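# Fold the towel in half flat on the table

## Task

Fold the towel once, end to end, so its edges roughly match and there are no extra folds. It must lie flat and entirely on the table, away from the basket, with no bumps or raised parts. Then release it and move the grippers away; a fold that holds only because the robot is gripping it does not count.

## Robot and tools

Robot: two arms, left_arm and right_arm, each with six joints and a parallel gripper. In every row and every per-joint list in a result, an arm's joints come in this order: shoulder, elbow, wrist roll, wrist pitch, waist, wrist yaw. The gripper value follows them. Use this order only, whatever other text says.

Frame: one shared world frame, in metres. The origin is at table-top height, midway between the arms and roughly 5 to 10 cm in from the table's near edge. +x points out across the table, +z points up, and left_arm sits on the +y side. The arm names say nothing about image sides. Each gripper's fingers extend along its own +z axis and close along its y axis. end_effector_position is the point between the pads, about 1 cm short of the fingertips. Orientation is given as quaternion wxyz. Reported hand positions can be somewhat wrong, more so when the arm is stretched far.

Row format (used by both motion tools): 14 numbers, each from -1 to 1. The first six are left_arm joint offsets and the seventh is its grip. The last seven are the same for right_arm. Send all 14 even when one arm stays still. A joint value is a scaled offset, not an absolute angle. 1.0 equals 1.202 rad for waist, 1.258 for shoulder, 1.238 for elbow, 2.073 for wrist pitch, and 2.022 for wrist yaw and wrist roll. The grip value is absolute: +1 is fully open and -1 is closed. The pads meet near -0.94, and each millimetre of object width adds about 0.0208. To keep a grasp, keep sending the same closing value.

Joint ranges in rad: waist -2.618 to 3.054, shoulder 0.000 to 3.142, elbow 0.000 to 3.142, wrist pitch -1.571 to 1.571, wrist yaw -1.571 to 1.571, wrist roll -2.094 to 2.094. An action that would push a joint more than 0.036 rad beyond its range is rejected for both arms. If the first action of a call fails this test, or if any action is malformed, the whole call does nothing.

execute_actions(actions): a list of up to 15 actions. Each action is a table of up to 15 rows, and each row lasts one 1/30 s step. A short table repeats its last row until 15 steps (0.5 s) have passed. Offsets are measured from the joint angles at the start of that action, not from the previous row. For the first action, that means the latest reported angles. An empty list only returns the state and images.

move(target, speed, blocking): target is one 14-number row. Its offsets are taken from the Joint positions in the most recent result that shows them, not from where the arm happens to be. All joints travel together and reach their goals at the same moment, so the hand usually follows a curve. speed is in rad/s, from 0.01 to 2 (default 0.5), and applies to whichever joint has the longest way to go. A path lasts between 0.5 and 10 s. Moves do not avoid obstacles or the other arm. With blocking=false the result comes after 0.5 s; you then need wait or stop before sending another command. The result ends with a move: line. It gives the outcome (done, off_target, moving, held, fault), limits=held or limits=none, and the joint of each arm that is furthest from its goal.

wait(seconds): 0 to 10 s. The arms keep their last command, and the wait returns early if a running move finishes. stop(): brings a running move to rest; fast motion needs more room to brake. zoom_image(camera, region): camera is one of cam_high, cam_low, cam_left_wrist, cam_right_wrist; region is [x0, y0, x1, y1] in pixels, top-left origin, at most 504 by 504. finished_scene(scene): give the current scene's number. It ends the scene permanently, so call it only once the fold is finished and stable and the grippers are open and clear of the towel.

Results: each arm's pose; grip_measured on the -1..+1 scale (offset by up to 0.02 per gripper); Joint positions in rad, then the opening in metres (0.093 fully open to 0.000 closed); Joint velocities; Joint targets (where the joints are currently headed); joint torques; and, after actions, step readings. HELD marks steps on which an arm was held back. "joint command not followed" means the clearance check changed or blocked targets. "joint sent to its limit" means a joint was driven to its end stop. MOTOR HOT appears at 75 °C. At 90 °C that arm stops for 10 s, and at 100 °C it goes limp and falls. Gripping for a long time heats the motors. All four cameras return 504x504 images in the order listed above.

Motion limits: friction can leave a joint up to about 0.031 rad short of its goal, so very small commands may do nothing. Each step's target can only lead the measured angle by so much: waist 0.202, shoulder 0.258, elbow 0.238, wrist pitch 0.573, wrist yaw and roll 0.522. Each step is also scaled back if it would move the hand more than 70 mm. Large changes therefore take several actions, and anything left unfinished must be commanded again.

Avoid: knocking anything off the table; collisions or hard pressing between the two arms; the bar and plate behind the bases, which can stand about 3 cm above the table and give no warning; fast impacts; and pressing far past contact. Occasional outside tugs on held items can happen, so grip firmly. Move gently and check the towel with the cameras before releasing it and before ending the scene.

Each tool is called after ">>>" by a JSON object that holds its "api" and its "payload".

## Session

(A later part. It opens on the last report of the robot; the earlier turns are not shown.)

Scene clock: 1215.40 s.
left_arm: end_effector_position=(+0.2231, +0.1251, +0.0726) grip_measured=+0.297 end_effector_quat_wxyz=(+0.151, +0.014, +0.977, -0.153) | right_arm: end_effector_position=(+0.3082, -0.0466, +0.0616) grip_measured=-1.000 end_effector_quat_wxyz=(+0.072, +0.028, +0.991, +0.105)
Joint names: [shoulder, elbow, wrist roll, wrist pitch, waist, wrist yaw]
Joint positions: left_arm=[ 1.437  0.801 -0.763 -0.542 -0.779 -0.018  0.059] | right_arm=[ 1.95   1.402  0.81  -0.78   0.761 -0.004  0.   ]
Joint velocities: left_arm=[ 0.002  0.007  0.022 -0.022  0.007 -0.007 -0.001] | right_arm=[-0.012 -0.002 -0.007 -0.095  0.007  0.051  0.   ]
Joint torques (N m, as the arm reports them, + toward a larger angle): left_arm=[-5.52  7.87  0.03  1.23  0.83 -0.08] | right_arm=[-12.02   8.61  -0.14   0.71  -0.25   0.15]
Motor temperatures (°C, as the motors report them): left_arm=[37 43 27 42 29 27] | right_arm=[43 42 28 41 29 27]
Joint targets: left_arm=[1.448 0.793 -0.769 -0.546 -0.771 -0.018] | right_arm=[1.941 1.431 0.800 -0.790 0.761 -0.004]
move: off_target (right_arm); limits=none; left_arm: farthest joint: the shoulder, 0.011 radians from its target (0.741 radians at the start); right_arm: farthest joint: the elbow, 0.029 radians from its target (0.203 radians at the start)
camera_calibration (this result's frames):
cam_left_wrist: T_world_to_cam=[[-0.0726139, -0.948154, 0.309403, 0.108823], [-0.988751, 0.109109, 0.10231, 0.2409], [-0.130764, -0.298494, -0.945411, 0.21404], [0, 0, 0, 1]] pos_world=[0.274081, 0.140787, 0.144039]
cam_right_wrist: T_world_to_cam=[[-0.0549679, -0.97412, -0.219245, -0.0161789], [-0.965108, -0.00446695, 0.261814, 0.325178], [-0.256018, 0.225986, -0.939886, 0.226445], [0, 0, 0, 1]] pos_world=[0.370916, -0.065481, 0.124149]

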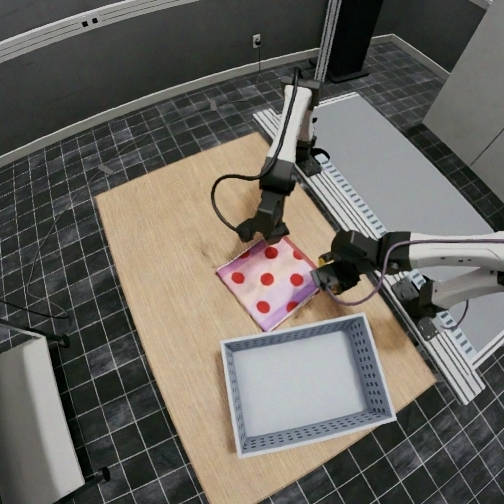

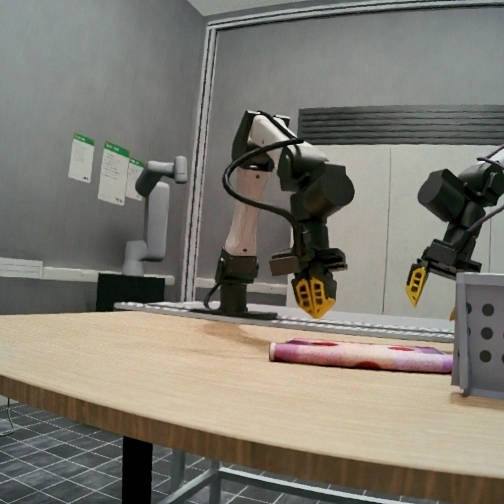

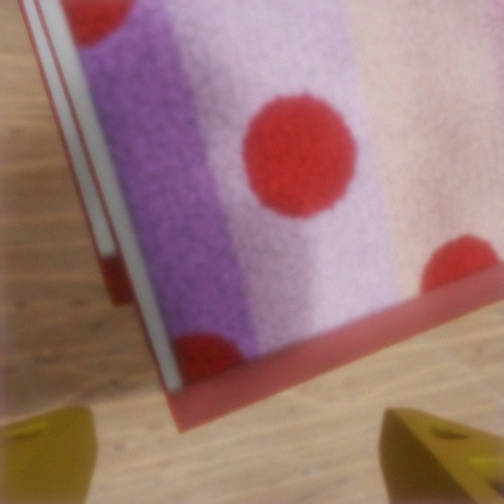

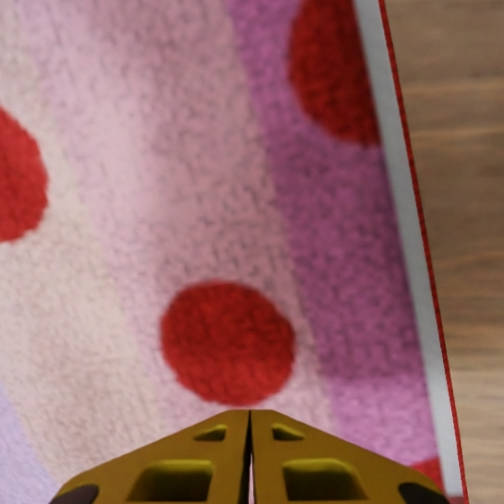

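>>> {"api": "move", "payload": {"target": [0.1,-0.11,-0.012,0.115,-0.03,0,0.3,0.05,-0.11,0,0.088,0,0,-1], "speed": 0.4}}

>>> {"api": "execute_actions", "payload": {"actions": [[[0.035,0,0,0,0,0,0.3,0.04,0,0,0,0,0,-1]],[[0.03,0,0,0,0,0,-0.4,0.04,0,0,0,0,0,-1]],[[0.02,0,0,0,0,0,-1,0.04,0,0,0,0,0,-1]]]}}

Scene clock: 1236.40 s.
left_arm: end_effector_position=(+0.2175, +0.1189, +0.0239) grip_measured=+0.297 end_effector_quat_wxyz=(+0.146, +0.017, +0.977, -0.154) | right_arm: end_effector_position=(+0.3019, -0.0502, +0.0217) grip_measured=-1.000 end_effector_quat_wxyz=(+0.066, +0.027, +0.993, +0.098)
Joint names: [shoulder, elbow, wrist roll, wrist pitch, waist, wrist yaw]
Joint positions: left_arm=[ 1.545  0.68  -0.78  -0.318 -0.802 -0.018  0.059] | right_arm=[ 1.994  1.3    0.809 -0.653  0.761 -0.004  0.   ]
Joint velocities: left_arm=[ 0.007 -0.007 -0.037 -0.037  0.022 -0.022  0.001] | right_arm=[-0.007 -0.012  0.007  0.007  0.007 -0.095  0.   ]
Joint torques (N m, as the arm reports them, + toward a larger angle): left_arm=[-5.47  6.48 -0.01  1.34 -0.78 -0.07] | right_arm=[-9.49  3.58 -0.04  1.3  -0.19  0.15]
Motor temperatures (°C, as the motors report them): left_arm=[37 42 27 40 29 27] | right_arm=[48 43 28 38 29 27]
Joint targets: left_arm=[1.563 0.665 -0.787 -0.303 -0.815 -0.018] | right_arm=[2.013 1.266 0.809 -0.598 0.761 -0.004]
move: off_target (right_arm); limits=none; left_arm: farthest joint: the shoulder, 0.018 radians from its target (0.126 radians at the start); right_arm: farthest joint: the wrist pitch, 0.055 radians from its target (0.183 radians at the start)
camera_calibration (this result's frames):
cam_left_wrist: T_world_to_cam=[[-0.0765116, -0.947662, 0.309972, 0.118378], [-0.986973, 0.116111, 0.111363, 0.239601], [-0.141525, -0.297413, -0.944201, 0.167594], [0, 0, 0, 1]] pos_world=[0.269256, 0.134206, 0.0948663]
cam_right_wrist: T_world_to_cam=[[-0.0563163, -0.976961, -0.205854, -0.0288188], [-0.961508, -0.00247002, 0.274766, 0.328279], [-0.268944, 0.213404, -0.939217, 0.1914], [0, 0, 0, 1]] pos_world=[0.365496, -0.0681895, 0.0836334]

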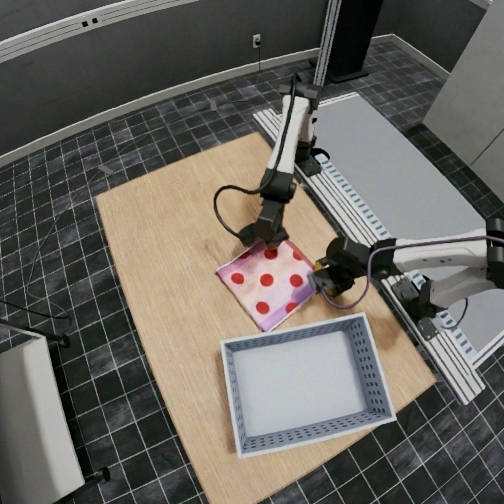

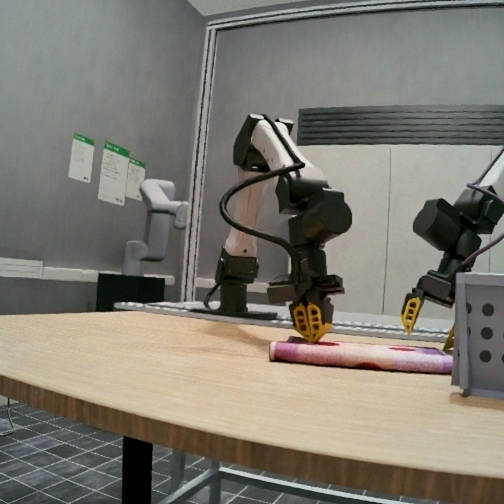

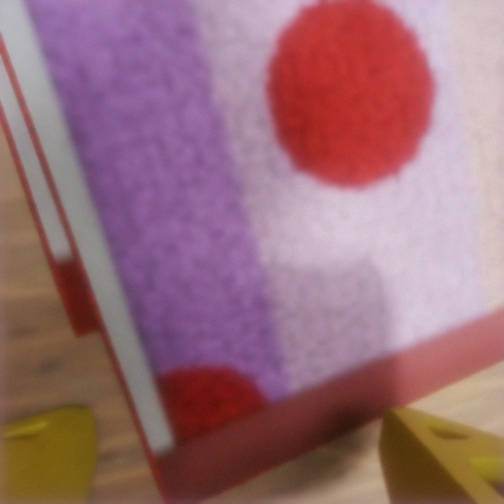

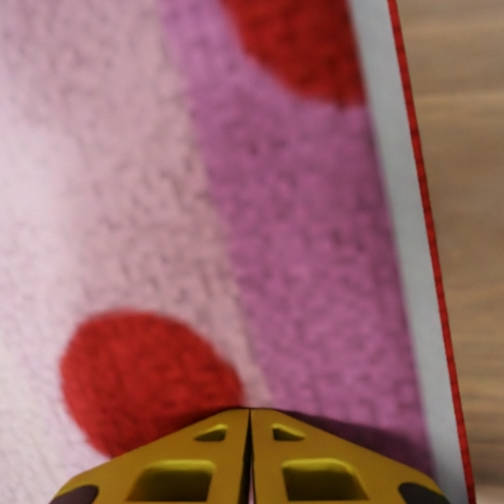

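Scene clock: 1237.90 s.
left_arm: end_effector_position=(+0.2176, +0.1206, +0.0167) grip_measured=-1.000 end_effector_quat_wxyz=(+0.141, +0.016, +0.979, -0.143) | right_arm: end_effector_position=(+0.3014, -0.0506, +0.0211) grip_measured=-1.000 end_effector_quat_wxyz=(+0.065, +0.027, +0.993, +0.097)
Joint names: [shoulder, elbow, wrist roll, wrist pitch, waist, wrist yaw]
Joint positions: left_arm=[ 1.572  0.681 -0.78  -0.313 -0.802 -0.027  0.   ] | right_arm=[ 1.996  1.3    0.809 -0.654  0.761 -0.004  0.   ]
Joint velocities: left_arm=[ 0.002  0.002  0.022 -0.037  0.002 -0.051  0.   ] | right_arm=[-0.007 -0.012 -0.037 -0.022  0.002 -0.066  0.   ]
Joint torques (N m, as the arm reports them, + toward a larger angle): left_arm=[-5.07  7.71  0.05  1.16  0.16 -0.07] | right_arm=[-6.59  6.09 -0.05  0.77 -0.19  0.15]
Motor temperatures (°C, as the motors report them): left_arm=[37 42 27 39 29 27] | right_arm=[48 43 28 38 29 27]
Joint targets: left_arm=[1.597 0.681 -0.780 -0.318 -0.802 -0.025] | right_arm=[2.046 1.300 0.809 -0.654 0.761 -0.004]
Step readings (joint positions; steps 1 to 15: 1st action; 16 to 30: 2nd action; 31 to 45: 3rd action):
0: left_arm=[1.545 0.680 -0.780 -0.318 -0.802 -0.018] | right_arm=[1.994 1.300 0.809 -0.653 0.761 -0.004]
1: left_arm=[1.547 0.680 -0.780 -0.318 -0.802 -0.018] | right_arm=[1.995 1.300 0.809 -0.654 0.761 -0.004]
2: left_arm=[1.553 0.680 -0.780 -0.317 -0.802 -0.018] | right_arm=[1.996 1.300 0.809 -0.654 0.761 -0.004]
4: left_arm=[1.557 0.681 -0.780 -0.316 -0.802 -0.019] | right_arm=[1.996 1.300 0.809 -0.654 0.761 -0.004]
8: left_arm=[1.557 0.681 -0.780 -0.316 -0.802 -0.019] | right_arm=[1.996 1.300 0.809 -0.654 0.761 -0.004]
15: left_arm=[1.557 0.681 -0.780 -0.316 -0.802 -0.019] | right_arm=[1.996 1.300 0.809 -0.654 0.761 -0.004]
16: left_arm=[1.557 0.681 -0.780 -0.317 -0.802 -0.021] | right_arm=[1.996 1.300 0.809 -0.654 0.761 -0.004]
17: left_arm=[1.561 0.681 -0.780 -0.317 -0.802 -0.021] | right_arm=[1.996 1.300 0.809 -0.654 0.761 -0.004]
19: left_arm=[1.571 0.681 -0.780 -0.317 -0.802 -0.023] | right_arm=[1.996 1.300 0.809 -0.654 0.761 -0.004]
23: left_arm=[1.572 0.681 -0.780 -0.318 -0.802 -0.025] | right_arm=[1.996 1.300 0.809 -0.654 0.761 -0.004]
30: left_arm=[1.572 0.681 -0.780 -0.318 -0.802 -0.025] | right_arm=[1.996 1.300 0.809 -0.654 0.761 -0.004]
31: left_arm=[1.572 0.681 -0.780 -0.318 -0.802 -0.027] | right_arm=[1.996 1.300 0.809 -0.654 0.761 -0.004]
32: left_arm=[1.572 0.681 -0.780 -0.318 -0.802 -0.027] | right_arm=[1.996 1.300 0.809 -0.654 0.761 -0.004]
34: left_arm=[1.572 0.681 -0.780 -0.314 -0.802 -0.027] | right_arm=[1.996 1.300 0.809 -0.654 0.761 -0.004]
38: left_arm=[1.572 0.681 -0.780 -0.313 -0.802 -0.027] | right_arm=[1.996 1.300 0.809 -0.654 0.761 -0.004]
45: Joint positions above
camera_calibration (this result's frames):
cam_left_wrist: T_world_to_cam=[[-0.0710608, -0.954167, 0.290715, 0.122193], [-0.98634, 0.110639, 0.122037, 0.24071], [-0.148608, -0.278072, -0.948995, 0.160663], [0, 0, 0, 1]] pos_world=[0.269981, 0.134636, 0.0875693]
cam_right_wrist: T_world_to_cam=[[-0.0566421, -0.977398, -0.203678, -0.0292918], [-0.960897, -0.00201629, 0.276897, 0.327811], [-0.271049, 0.211398, -0.939065, 0.191376], [0, 0, 0, 1]] pos_world=[0.365206, -0.0684254, 0.0829789]

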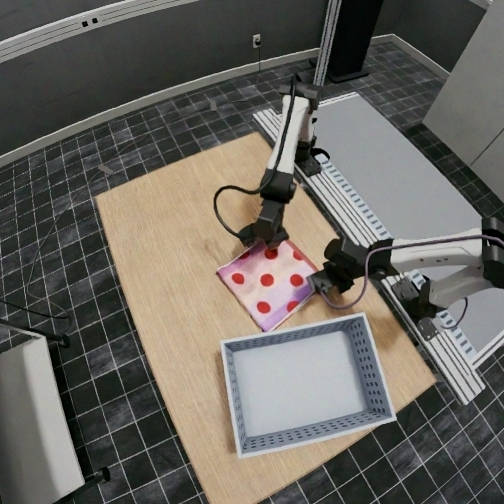

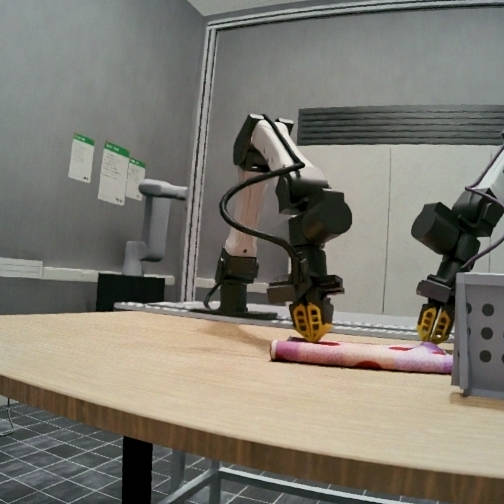

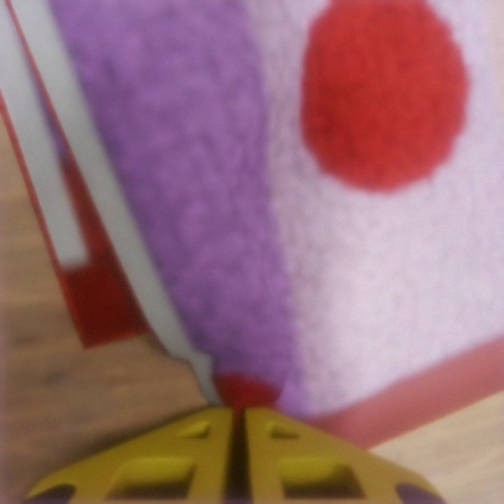

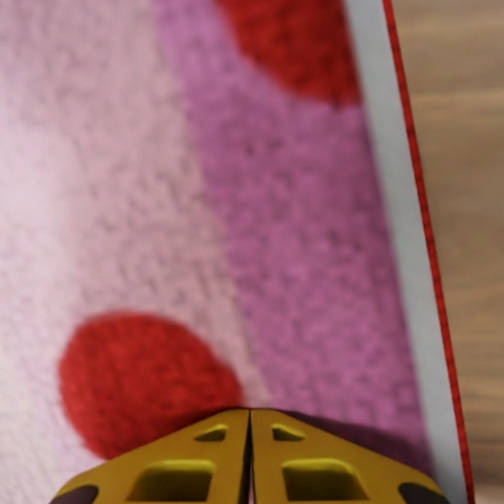

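>>> {"api": "move", "payload": {"target": [-0.02,0.13,0.07,-0.08,0.13,0,-1,0.04,0,0,0,0,0,-1], "speed": 0.15}}

Scene clock: 1248.67 s.
left_arm: end_effector_position=(+0.2658, +0.1381, +0.0548) grip_measured=-1.000 end_effector_quat_wxyz=(+0.166, +0.011, +0.977, -0.136) | right_arm: end_effector_position=(+0.3013, -0.0506, +0.0215) grip_measured=-1.000 end_effector_quat_wxyz=(+0.064, +0.027, +0.993, +0.097)
Joint names: [shoulder, elbow, wrist roll, wrist pitch, waist, wrist yaw]
Joint positions: left_arm=[ 1.556  0.832 -0.648 -0.45  -0.658 -0.017  0.   ] | right_arm=[ 1.994  1.3    0.809 -0.656  0.761 -0.004  0.   ]
Joint velocities: left_arm=[ 0.012 -0.007  0.081 -0.066 -0.022  0.037  0.   ] | right_arm=[-0.002  0.007  0.022 -0.007  0.002 -0.051  0.   ]
Joint torques (N m, as the arm reports them, + toward a larger angle): left_arm=[-8.48  9.34  0.13  0.98  1.08 -0.18] | right_arm=[-6.51  6.09 -0.05  0.78 -0.19  0.16]
Motor temperatures (°C, as the motors report them): left_arm=[37 42 27 39 29 27] | right_arm=[47 42 28 37 29 27]
Joint targets: left_arm=[1.547 0.842 -0.639 -0.479 -0.646 -0.027] | right_arm=[2.046 1.300 0.809 -0.654 0.761 -0.004]
move: off_target (left_arm, right_arm); limits=none; left_arm: farthest joint: the wrist pitch, 0.028 radians from its target (0.166 radians at the start); right_arm: farthest joint: the shoulder, 0.052 radians from its target (0.051 radians at the start)
camera_calibration (this result's frames):
cam_left_wrist: T_world_to_cam=[[-0.0652589, -0.958557, 0.277326, 0.131029], [-0.99301, 0.0897733, 0.0766252, 0.28875], [-0.098346, -0.270387, -0.957716, 0.194909], [0, 0, 0, 1]] pos_world=[0.314451, 0.152378, 0.128204]
cam_right_wrist: T_world_to_cam=[[-0.056576, -0.977297, -0.204182, -0.0292501], [-0.960757, -0.00233352, 0.277382, 0.327455], [-0.271561, 0.211862, -0.938813, 0.191867], [0, 0, 0, 1]] pos_world=[0.365053, -0.0684713, 0.083325]

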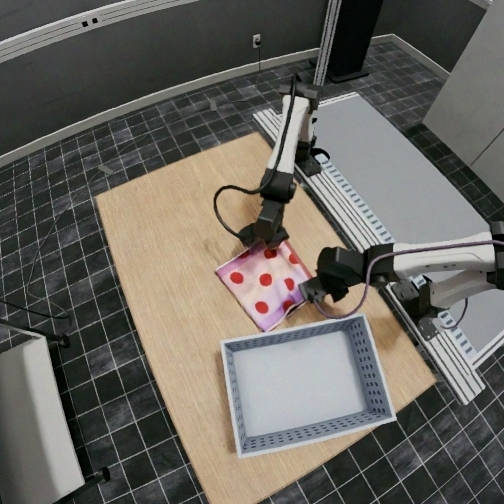

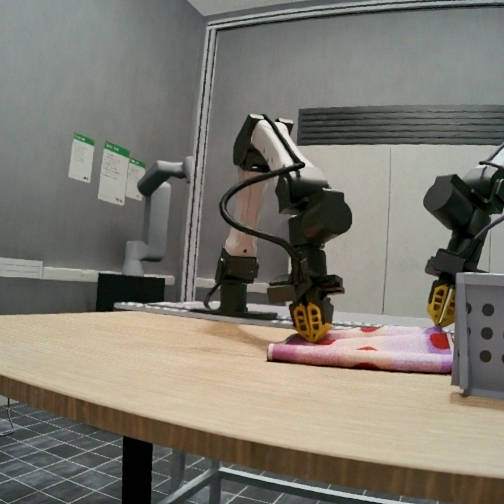

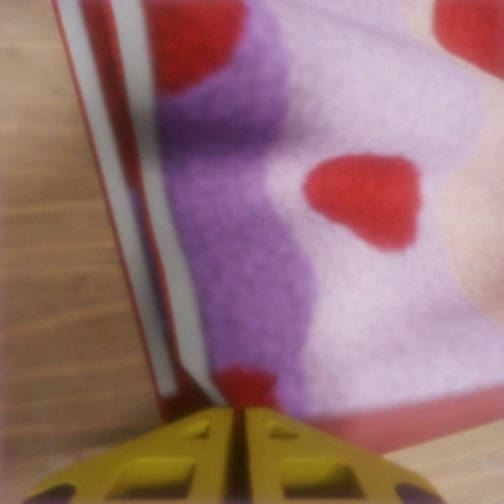

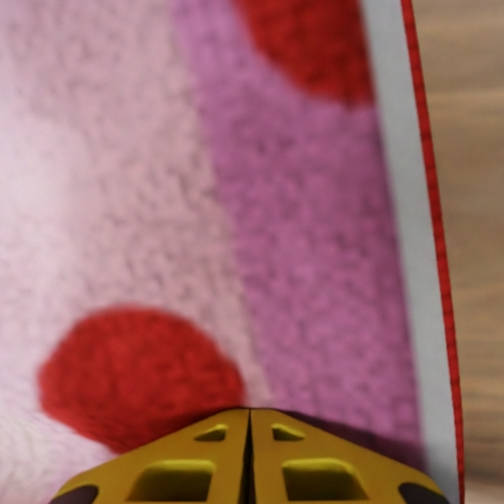

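>>> {"api": "move", "payload": {"target": [0.01,-0.14,0,0.08,0,0,-1,0.04,0,0,0,0,0,-1], "speed": 0.2}}

>>> {"api": "execute_actions", "payload": {"actions": [[[0,0,0,0,0,0,-0.4,0,0,0,0,0,0,-1]],[[-0.02,0,0,0,0,0,0.3,-0.03,0,0,0,0,0,-1]],[[-0.15,0,0,0,0,0,0.5,-0.15,0,0,0,0,0,-1]]]}}

>>> {"api": "move", "payload": {"target": [-0.55,0.2,0,0,-0.3,0,1,-0.7,0,0,0,0.3,0,1], "speed": 1.0}}

>>> {"api": "zoom_image", "payload": {"camera": "cam_high", "region": [190,210,350,350]}}

>>> {"api": "zoom_image", "payload": {"camera": "cam_low", "region": [230,300,500,400]}}

Scene clock: 1268.10 s.
left_arm: end_effector_position=(+0.2545, +0.1424, +0.0256) grip_measured=-1.000 end_effector_quat_wxyz=(+0.174, +0.012, +0.973, -0.153) | right_arm: end_effector_position=(+0.3010, -0.0503, +0.0214) grip_measured=-1.000 end_effector_quat_wxyz=(+0.064, +0.027, +0.993, +0.098)
Joint names: [shoulder, elbow, wrist roll, wrist pitch, waist, wrist yaw]
Joint positions: left_arm=[ 1.556  0.681 -0.647 -0.265 -0.658 -0.     0.   ] | right_arm=[ 1.995  1.3    0.809 -0.655  0.761 -0.007  0.   ]
Joint velocities: left_arm=[-0.002  0.007  0.037 -0.007  0.017  0.022  0.   ] | right_arm=[ 0.002  0.002 -0.081 -0.007 -0.007  0.037  0.   ]
Joint torques (N m, as the arm reports them, + toward a larger angle): left_arm=[-6.12  5.73  0.05  1.16  0.17 -0.24] | right_arm=[-6.63  6.11 -0.05  0.77 -0.19  0.18]
Motor temperatures (°C, as the motors report them): left_arm=[38 43 27 38 29 27] | right_arm=[46 41 28 36 29 27]
Joint targets: left_arm=[1.569 0.659 -0.648 -0.285 -0.658 -0.017] | right_arm=[2.045 1.300 0.809 -0.656 0.761 -0.004]
move: off_target (left_arm, right_arm); limits=none; left_arm: farthest joint: the elbow, 0.023 radians from its target (0.173 radians at the start); right_arm: farthest joint: the shoulder, 0.049 radians from its target (0.050 radians at the start)
camera_calibration (this result's frames):
cam_left_wrist: T_world_to_cam=[[-0.076837, -0.948235, 0.308134, 0.143228], [-0.993512, 0.0988059, 0.0563153, 0.278787], [-0.0838456, -0.301807, -0.949675, 0.167581], [0, 0, 0, 1]] pos_world=[0.302034, 0.158845, 0.0993139]
cam_right_wrist: T_world_to_cam=[[-0.0563793, -0.976992, -0.205691, -0.0289864], [-0.960333, -0.00328665, 0.278836, 0.327056], [-0.273096, 0.213252, -0.938052, 0.19215], [0, 0, 0, 1]] pos_world=[0.364924, -0.0682211, 0.08309]

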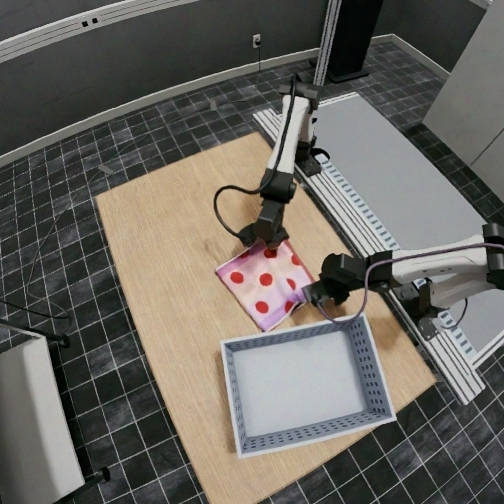

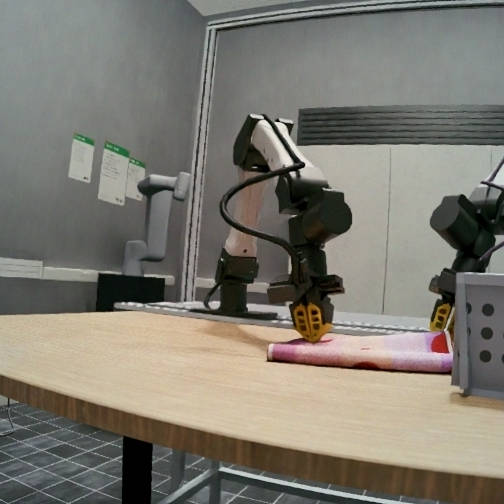

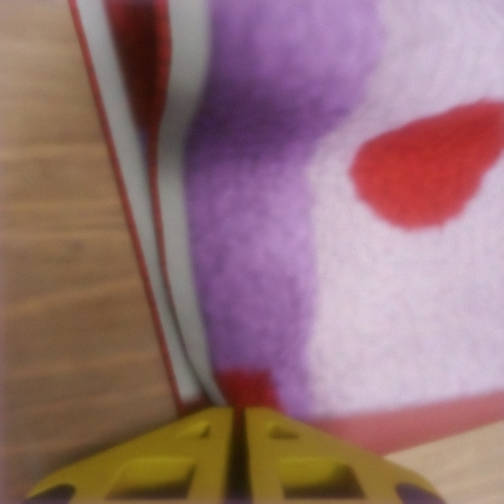

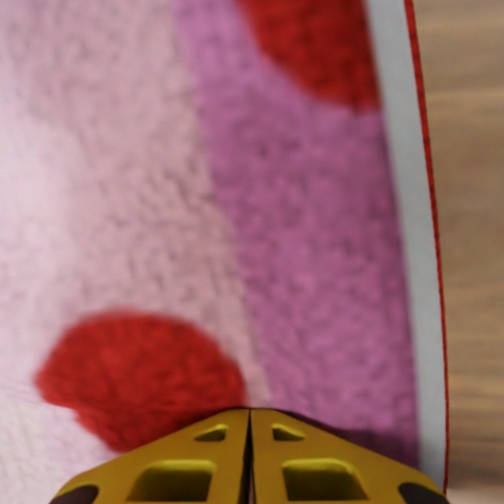

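Scene clock: 1269.60 s.
left_arm: end_effector_position=(+0.2680, +0.1337, +0.0958) grip_measured=+0.497 end_effector_quat_wxyz=(+0.260, +0.011, +0.940, -0.220) | right_arm: end_effector_position=(+0.3108, -0.0459, +0.1041) grip_measured=-1.000 end_effector_quat_wxyz=(+0.135, +0.028, +0.976, +0.169)
Joint names: [shoulder, elbow, wrist roll, wrist pitch, waist, wrist yaw]
Joint positions: left_arm=[ 1.34   0.686 -0.647 -0.258 -0.658  0.001  0.069] | right_arm=[ 1.78   1.294  0.809 -0.661  0.761 -0.007  0.   ]
Joint velocities: left_arm=[-0.012 -0.007 -0.095  0.007 -0.012  0.051 -0.001] | right_arm=[-0.002  0.017  0.022 -0.007 -0.007 -0.007  0.   ]
Joint torques (N m, as the arm reports them, + toward a larger angle): left_arm=[-4.76  8.62  0.07  1.74  0.18 -0.06] | right_arm=[-9.38  7.34 -0.05  1.16 -0.19  0.14]
Motor temperatures (°C, as the motors report them): left_arm=[38 43 27 38 29 27] | right_arm=[46 41 28 36 29 27]
Joint targets: left_arm=[1.351 0.682 -0.647 -0.265 -0.658 0.001] | right_arm=[1.786 1.300 0.809 -0.656 0.761 -0.007]
Step readings (joint positions; steps 1 to 15: 1st action; 16 to 30: 2nd action; 31 to 45: 3rd action):
0: left_arm=[1.556 0.681 -0.647 -0.265 -0.658 -0.000] | right_arm=[1.995 1.300 0.809 -0.655 0.761 -0.007]
1: left_arm=[1.556 0.681 -0.647 -0.264 -0.658 0.001] | right_arm=[1.994 1.300 0.809 -0.655 0.761 -0.007]
2: left_arm=[1.556 0.681 -0.647 -0.264 -0.658 0.001] | right_arm=[1.993 1.300 0.809 -0.655 0.761 -0.007]
4: left_arm=[1.556 0.681 -0.647 -0.264 -0.658 0.001] | right_arm=[1.993 1.300 0.809 -0.655 0.761 -0.007]
8: left_arm=[1.556 0.681 -0.647 -0.264 -0.658 0.001] | right_arm=[1.993 1.300 0.809 -0.655 0.761 -0.007]
15: left_arm=[1.556 0.681 -0.647 -0.264 -0.658 0.001] | right_arm=[1.993 1.300 0.809 -0.655 0.761 -0.007]
16: left_arm=[1.554 0.681 -0.647 -0.264 -0.658 0.001] | right_arm=[1.989 1.300 0.809 -0.655 0.761 -0.007]
17: left_arm=[1.551 0.681 -0.647 -0.265 -0.658 0.001] | right_arm=[1.985 1.300 0.809 -0.656 0.761 -0.007]
19: left_arm=[1.543 0.681 -0.647 -0.265 -0.658 0.001] | right_arm=[1.978 1.300 0.809 -0.656 0.761 -0.007]
23: left_arm=[1.539 0.681 -0.647 -0.265 -0.658 0.001] | right_arm=[1.975 1.300 0.809 -0.656 0.761 -0.007]
30: left_arm=[1.539 0.681 -0.647 -0.265 -0.658 0.001] | right_arm=[1.975 1.300 0.809 -0.656 0.761 -0.007]
31: left_arm=[1.520 0.680 -0.647 -0.267 -0.658 0.001] | right_arm=[1.959 1.297 0.809 -0.656 0.761 -0.007]
32: left_arm=[1.476 0.673 -0.647 -0.281 -0.658 0.001] | right_arm=[1.928 1.286 0.809 -0.664 0.761 -0.007]
34: left_arm=[1.386 0.675 -0.647 -0.281 -0.658 0.001] | right_arm=[1.850 1.284 0.809 -0.671 0.761 -0.007]
38: left_arm=[1.340 0.686 -0.647 -0.253 -0.658 0.001] | right_arm=[1.776 1.294 0.809 -0.661 0.761 -0.007]
45: Joint positions above
camera_calibration (this result's frames):
cam_left_wrist: T_world_to_cam=[[-0.136461, -0.895967, 0.422637, 0.112387], [-0.987273, 0.0878285, -0.132579, 0.307013], [0.0816668, -0.43535, -0.896549, 0.201117], [0, 0, 0, 1]] pos_world=[0.302017, 0.161287, 0.173516]
cam_right_wrist: T_world_to_cam=[[-0.0239184, -0.937947, -0.345953, -0.000802922], [-0.990878, -0.0236642, 0.132665, 0.337188], [-0.13262, 0.345971, -0.928825, 0.232917], [0, 0, 0, 1]] pos_world=[0.364983, -0.0733563, 0.171328]

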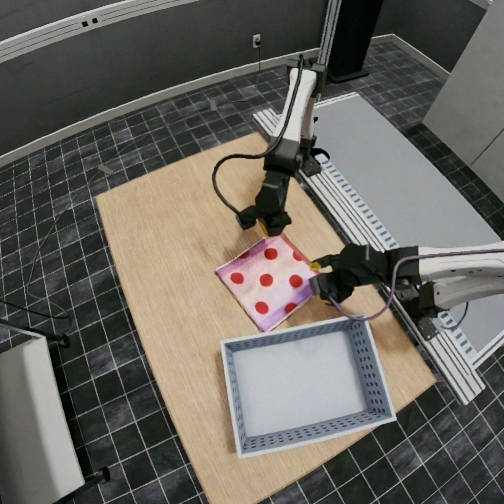

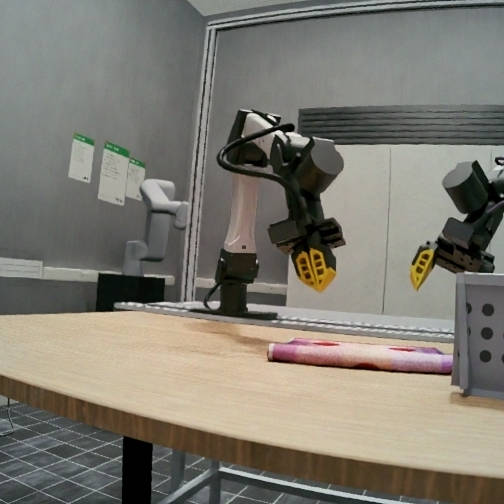

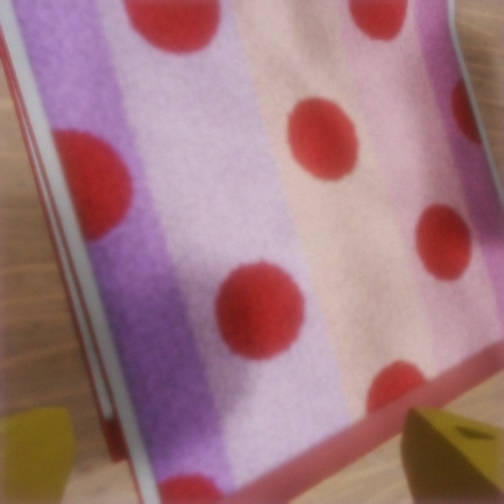

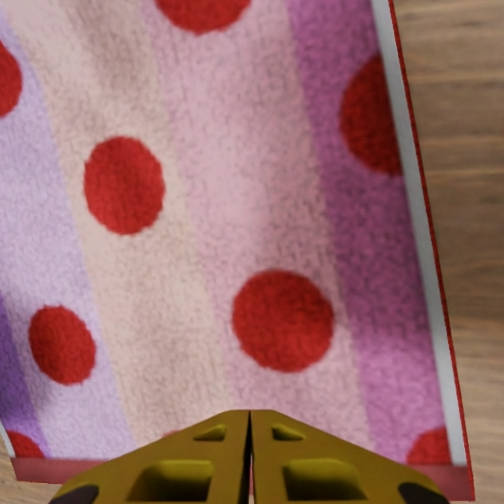

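Scene clock: 1271.07 s.
left_arm: end_effector_position=(+0.1397, +0.1309, +0.4286) grip_measured=+0.982 end_effector_quat_wxyz=(+0.490, +0.123, +0.663, -0.552) | right_arm: end_effector_position=(+0.1443, -0.0859, +0.4226) grip_measured=+0.984 end_effector_quat_wxyz=(+0.340, -0.108, +0.781, +0.512)
Joint names: [shoulder, elbow, wrist roll, wrist pitch, waist, wrist yaw]
Joint positions: left_arm=[ 0.646  0.935 -0.647 -0.242 -1.007  0.001  0.092] | right_arm=[ 0.896  1.294  0.809 -0.668  1.109 -0.006  0.092]
Joint velocities: left_arm=[ 0.002  0.007 -0.081 -0.022  0.007  0.081 -0.   ] | right_arm=[ 0.002 -0.002  0.037 -0.037 -0.007  0.022 -0.001]
Joint torques (N m, as the arm reports them, + toward a larger angle): left_arm=[ 1.1   8.97  0.08  2.17 -0.7  -0.02] | right_arm=[-0.85  6.63 -0.07  2.06  1.02  0.1 ]
Motor temperatures (°C, as the motors report them): left_arm=[38 43 27 38 29 27] | right_arm=[46 41 28 37 29 27]
Joint targets: left_arm=[0.648 0.933 -0.647 -0.258 -1.018 0.002] | right_arm=[0.899 1.294 0.809 -0.661 1.122 -0.007]
move: done; limits=none; left_arm: farthest joint: the wrist pitch, 0.016 radians from its target (0.000 radians at the start); right_arm: farthest joint: the waist, 0.013 radians from its target (0.361 radians at the start)
camera_calibration (this result's frames):
cam_left_wrist: T_world_to_cam=[[-0.708986, -0.345844, 0.614599, -0.122636], [-0.657288, 0.00824119, -0.753594, 0.455185], [0.255561, -0.938256, -0.233162, 0.265972], [0, 0, 0, 1]] pos_world=[0.144269, 0.203386, 0.480411]
cam_right_wrist: T_world_to_cam=[[0.506073, -0.443783, -0.739558, 0.200169], [-0.858538, -0.177199, -0.481158, 0.356112], [0.0824814, 0.87844, -0.47068, 0.341629], [0, 0, 0, 1]] pos_world=[0.176258, -0.148167, 0.480181]

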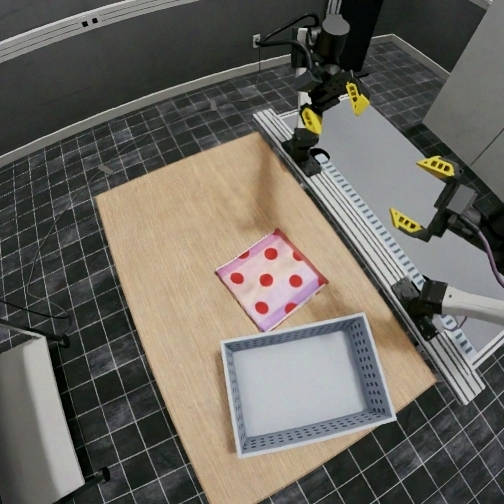

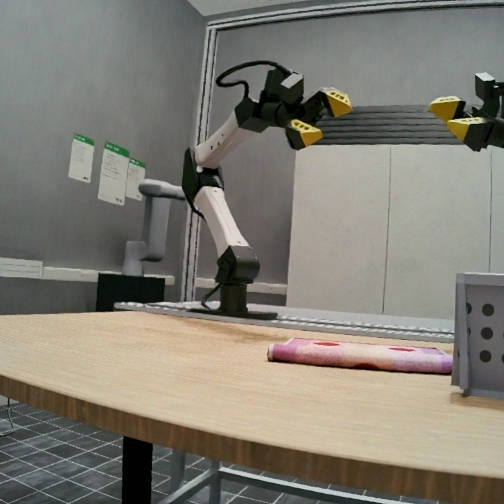

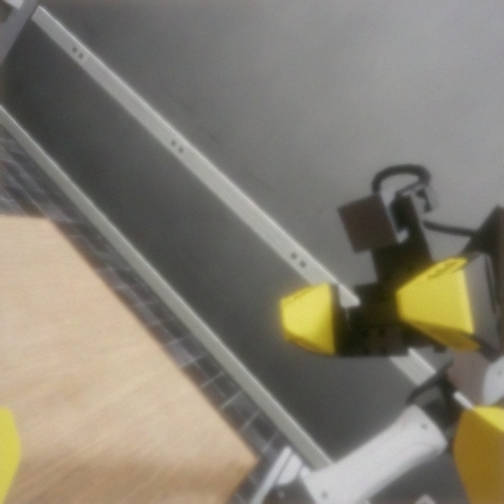

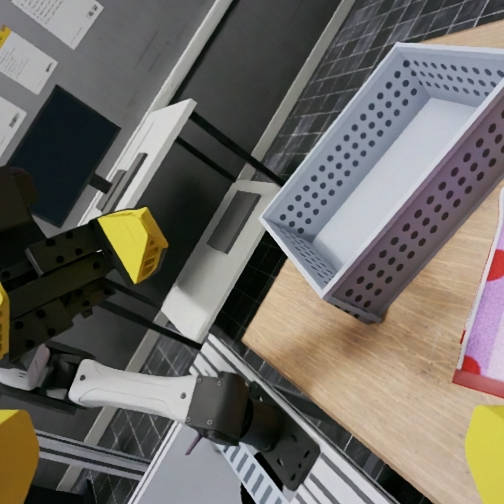

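Region (190, 210, 350, 350) of cam_high's 504x504 image, scaled by 3.150, with more detail than that image has; it fills the top 441 rows of this view, and the rest is white.

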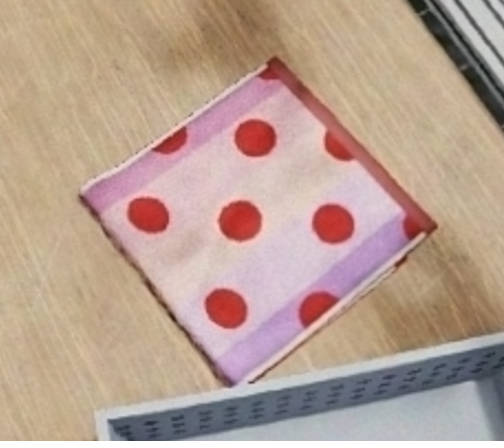

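Region (230, 300, 500, 400) of cam_low's 504x504 image, scaled by 1.867, with more detail than that image has; it fills the top 187 rows of this view, and the rest is white.

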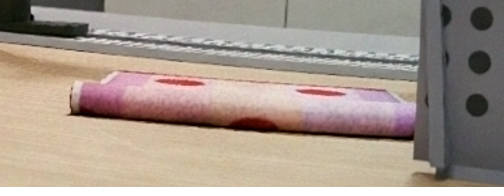

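>>> {"api": "move", "payload": {"target": [0,0,0,0,0,0,-1,0.957,0.225,-0.4,0.1,0.022,0,0.0], "speed": 1.0}}

Scene clock: 1321.20 s.
left_arm: end_effector_position=(+0.1397, +0.1309, +0.4286) grip_measured=-1.000 end_effector_quat_wxyz=(+0.490, +0.123, +0.663, -0.552) | right_arm: end_effector_position=(+0.2310, +0.1278, +0.0694) grip_measured=+0.003 end_effector_quat_wxyz=(+0.212, -0.504, +0.822, +0.158)
Joint names: [shoulder, elbow, wrist roll, wrist pitch, waist, wrist yaw]
Joint positions: left_arm=[ 0.646  0.935 -0.647 -0.242 -1.007  0.001  0.   ] | right_arm=[ 2.112  1.543  0.009 -0.49   1.118 -0.006  0.045]
Joint velocities: left_arm=[ 0.007  0.007  0.037 -0.022 -0.007 -0.051  0.   ] | right_arm=[ 0.017  0.002  0.007 -0.007 -0.002  0.066  0.   ]
Joint torques (N m, as the arm reports them, + toward a larger angle): left_arm=[ 0.8   9.09  0.08  2.35  0.19 -0.02] | right_arm=[-14.23   9.09  -0.12   1.56   1.4    0.1 ]
Motor temperatures (°C, as the motors report them): left_arm=[35 44 27 43 29 27] | right_arm=[41 41 28 42 29 27]
Joint targets: left_arm=[0.646 0.935 -0.647 -0.242 -1.007 0.001] | right_arm=[2.099 1.572 0.000 -0.461 1.135 -0.006]
move: off_target (right_arm); limits=none; left_arm: farthest joint: the waist, 0.000 radians from its target (0.000 radians at the start); right_arm: farthest joint: the elbow, 0.030 radians from its target (0.279 radians at the start)
camera_calibration (this result's frames):
cam_left_wrist: T_world_to_cam=[[-0.708986, -0.345844, 0.614599, -0.122636], [-0.657288, 0.00824119, -0.753594, 0.455185], [0.255561, -0.938256, -0.233162, 0.265972], [0, 0, 0, 1]] pos_world=[0.144269, 0.203386, 0.480411]
cam_right_wrist: T_world_to_cam=[[0.88967, -0.452675, -0.0597779, -0.144709], [-0.456596, -0.881193, -0.122554, 0.270738], [0.0028011, 0.136327, -0.99066, 0.129836], [0, 0, 0, 1]] pos_world=[0.251997, 0.155366, 0.153153]

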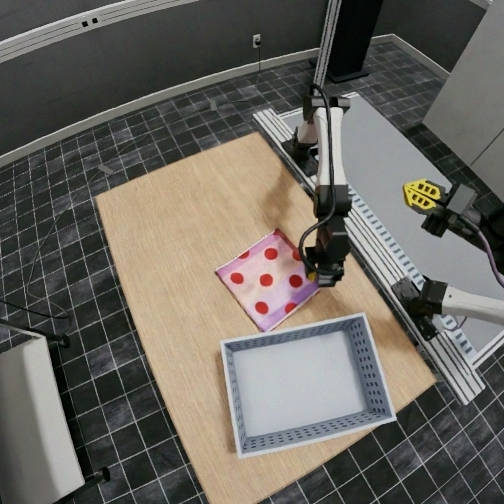

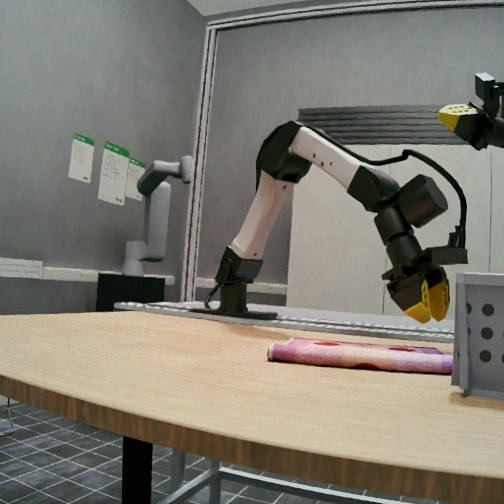

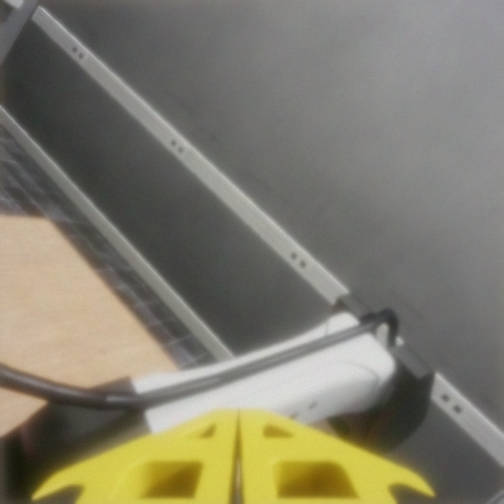

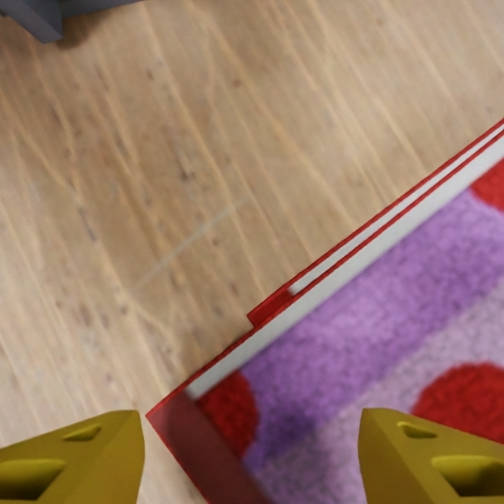

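>>> {"api": "move", "payload": {"target": [0,0,0,0,0,0,-1,0.035,-0.145,0,0.1,0.042,0,0.0], "speed": 0.4}}

Scene clock: 1336.57 s.
left_arm: end_effector_position=(+0.1397, +0.1309, +0.4286) grip_measured=-1.000 end_effector_quat_wxyz=(+0.490, +0.123, +0.663, -0.552) | right_arm: end_effector_position=(+0.2125, +0.1248, +0.0244) grip_measured=+0.003 end_effector_quat_wxyz=(+0.215, -0.516, +0.814, +0.156)
Joint names: [shoulder, elbow, wrist roll, wrist pitch, waist, wrist yaw]
Joint positions: left_arm=[ 0.646  0.935 -0.647 -0.242 -1.007  0.001  0.   ] | right_arm=[ 2.141  1.39   0.007 -0.307  1.15   0.008  0.045]
Joint velocities: left_arm=[-0.002  0.007 -0.007  0.022 -0.027 -0.022  0.   ] | right_arm=[ 0.012 -0.012 -0.066  0.022 -0.002 -0.081  0.   ]
Joint torques (N m, as the arm reports them, + toward a larger angle): left_arm=[ 0.8   9.11  0.08  2.36  0.17 -0.02] | right_arm=[-11.41   4.53  -0.02   1.51   1.68  -0.06]
Motor temperatures (°C, as the motors report them): left_arm=[34 44 27 44 29 27] | right_arm=[47 43 28 41 29 27]
Joint targets: left_arm=[0.646 0.935 -0.647 -0.242 -1.007 0.001] | right_arm=[2.156 1.363 0.009 -0.283 1.169 -0.006]
move: off_target (right_arm); limits=none; left_arm: farthest joint: the waist, 0.000 radians from its target (0.000 radians at the start); right_arm: farthest joint: the elbow, 0.026 radians from its target (0.179 radians at the start)
camera_calibration (this result's frames):
cam_left_wrist: T_world_to_cam=[[-0.708986, -0.345844, 0.614599, -0.122636], [-0.657288, 0.00824119, -0.753594, 0.455185], [0.255561, -0.938256, -0.233162, 0.265972], [0, 0, 0, 1]] pos_world=[0.144269, 0.203386, 0.480411]
cam_right_wrist: T_world_to_cam=[[0.902014, -0.429177, -0.0466711, -0.138179], [-0.431523, -0.893189, -0.126499, 0.250316], [0.0126042, 0.134243, -0.990868, 0.0838972], [0, 0, 0, 1]] pos_world=[0.231599, 0.153013, 0.108347]

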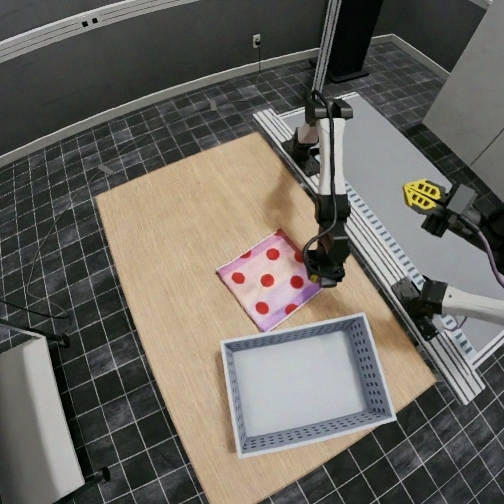

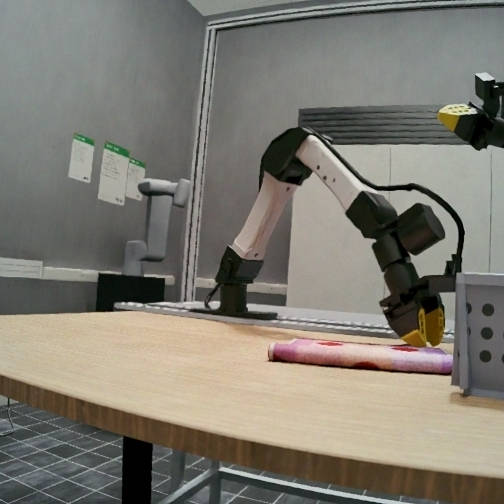

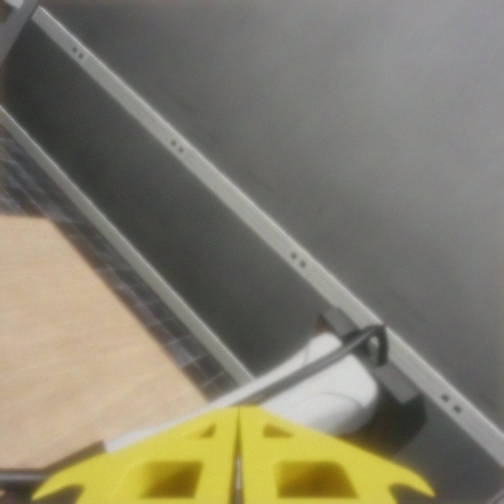

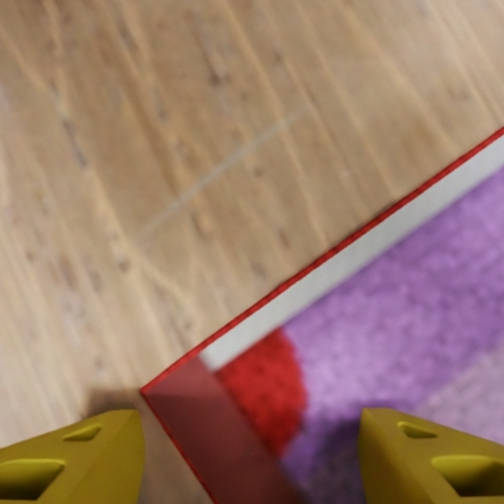

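Good position. Press and close.

>>> {"api": "execute_actions", "payload": {"actions": [[[0,0,0,0,0,0,-1,0.035,0,0,0,0,0,0.0]],[[0,0,0,0,0,0,-1,0.03,0,0,0,0,0,-0.5]],[[0,0,0,0,0,0,-1,0.02,0,0,0,0,0,-1]]]}}

Scene clock: 1344.93 s.
left_arm: end_effector_position=(+0.1397, +0.1309, +0.4286) grip_measured=-1.000 end_effector_quat_wxyz=(+0.490, +0.123, +0.663, -0.552) | right_arm: end_effector_position=(+0.2189, +0.1231, +0.0236) grip_measured=-0.998 end_effector_quat_wxyz=(+0.224, -0.511, +0.817, +0.146)
Joint names: [shoulder, elbow, wrist roll, wrist pitch, waist, wrist yaw]
Joint positions: left_arm=[ 0.646  0.935 -0.647 -0.242 -1.007  0.001  0.   ] | right_arm=[ 2.144  1.39   0.007 -0.299  1.146  0.035  0.   ]
Joint velocities: left_arm=[ 0.012 -0.007 -0.037  0.007  0.002  0.051  0.   ] | right_arm=[ 0.002 -0.007 -0.022 -0.051  0.012 -0.081  0.   ]
Joint torques (N m, as the arm reports them, + toward a larger angle): left_arm=[ 0.83  9.06  0.09  2.35  0.17 -0.02] | right_arm=[-10.58   6.48  -0.04   1.27  -0.14   0.02]
Motor temperatures (°C, as the motors report them): left_arm=[34 44 27 45 29 27] | right_arm=[48 42 28 40 29 27]
Joint targets: left_arm=[0.646 0.935 -0.647 -0.242 -1.007 0.001] | right_arm=[2.169 1.390 0.007 -0.301 1.147 0.027]
Step readings (joint positions; steps 1 to 15: 1st action; 16 to 30: 2nd action; 31 to 45: 3rd action):
0: left_arm=[0.646 0.935 -0.647 -0.242 -1.007 0.001] | right_arm=[2.141 1.390 0.007 -0.307 1.150 0.008]
1: left_arm=[0.646 0.935 -0.647 -0.242 -1.007 0.001] | right_arm=[2.142 1.390 0.007 -0.307 1.150 0.009]
2: left_arm=[0.646 0.935 -0.647 -0.242 -1.007 0.001] | right_arm=[2.144 1.390 0.007 -0.306 1.150 0.010]
4: left_arm=[0.646 0.935 -0.647 -0.242 -1.007 0.001] | right_arm=[2.144 1.390 0.007 -0.305 1.150 0.011]
8: left_arm=[0.646 0.935 -0.647 -0.242 -1.007 0.001] | right_arm=[2.144 1.390 0.007 -0.305 1.150 0.011]
15: left_arm=[0.646 0.935 -0.647 -0.242 -1.007 0.001] | right_arm=[2.144 1.390 0.007 -0.305 1.150 0.011]
16: left_arm=[0.646 0.935 -0.647 -0.242 -1.007 0.001] | right_arm=[2.144 1.390 0.007 -0.305 1.150 0.013]
17: left_arm=[0.646 0.935 -0.647 -0.242 -1.007 0.001] | right_arm=[2.144 1.390 0.007 -0.304 1.149 0.020]
19: left_arm=[0.646 0.935 -0.647 -0.242 -1.007 0.001] | right_arm=[2.144 1.390 0.007 -0.301 1.147 0.025]
23: left_arm=[0.646 0.935 -0.647 -0.242 -1.007 0.001] | right_arm=[2.144 1.390 0.007 -0.301 1.147 0.027]
30: left_arm=[0.646 0.935 -0.647 -0.242 -1.007 0.001] | right_arm=[2.144 1.390 0.007 -0.301 1.147 0.027]
31: left_arm=[0.646 0.935 -0.647 -0.242 -1.007 0.001] | right_arm=[2.144 1.390 0.007 -0.301 1.147 0.030]
32: left_arm=[0.646 0.935 -0.647 -0.242 -1.007 0.001] | right_arm=[2.144 1.390 0.007 -0.300 1.147 0.034]
34: left_arm=[0.646 0.935 -0.647 -0.242 -1.007 0.001] | right_arm=[2.144 1.390 0.007 -0.299 1.146 0.035]
38: left_arm=[0.646 0.935 -0.647 -0.242 -1.007 0.001] | right_arm=[2.144 1.390 0.007 -0.299 1.146 0.035]
45: Joint positions above
camera_calibration (this result's frames):
cam_left_wrist: T_world_to_cam=[[-0.708986, -0.345844, 0.614599, -0.122636], [-0.657288, 0.00824119, -0.753594, 0.455185], [0.255561, -0.938256, -0.233162, 0.265972], [0, 0, 0, 1]] pos_world=[0.144269, 0.203386, 0.480411]
cam_right_wrist: T_world_to_cam=[[0.894913, -0.445631, -0.0233228, -0.14167], [-0.444653, -0.886103, -0.130785, 0.253641], [0.0376153, 0.127411, -0.991136, 0.0785473], [0, 0, 0, 1]] pos_world=[0.23661, 0.151611, 0.107719]

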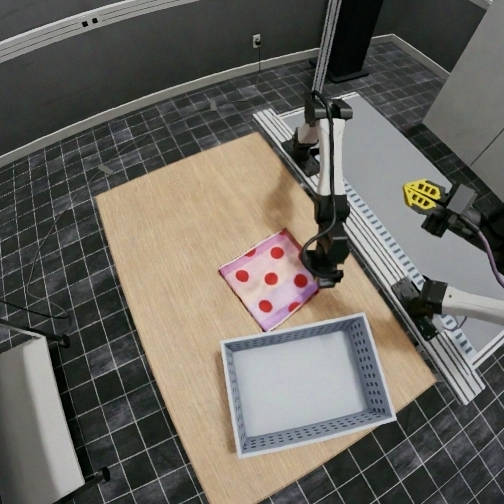

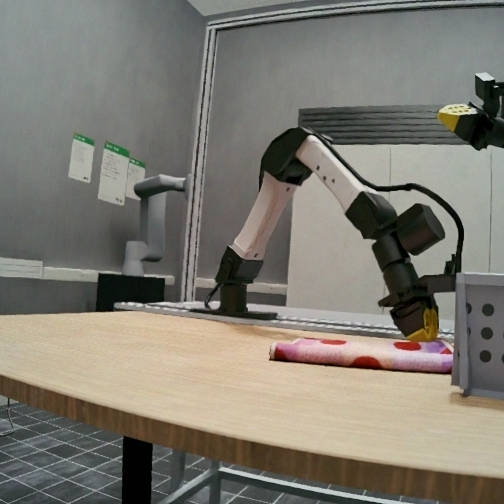

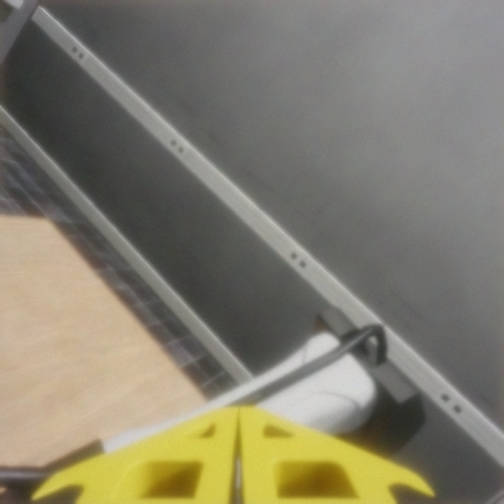

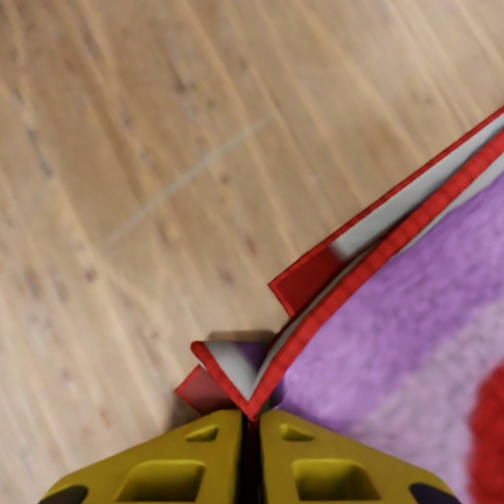

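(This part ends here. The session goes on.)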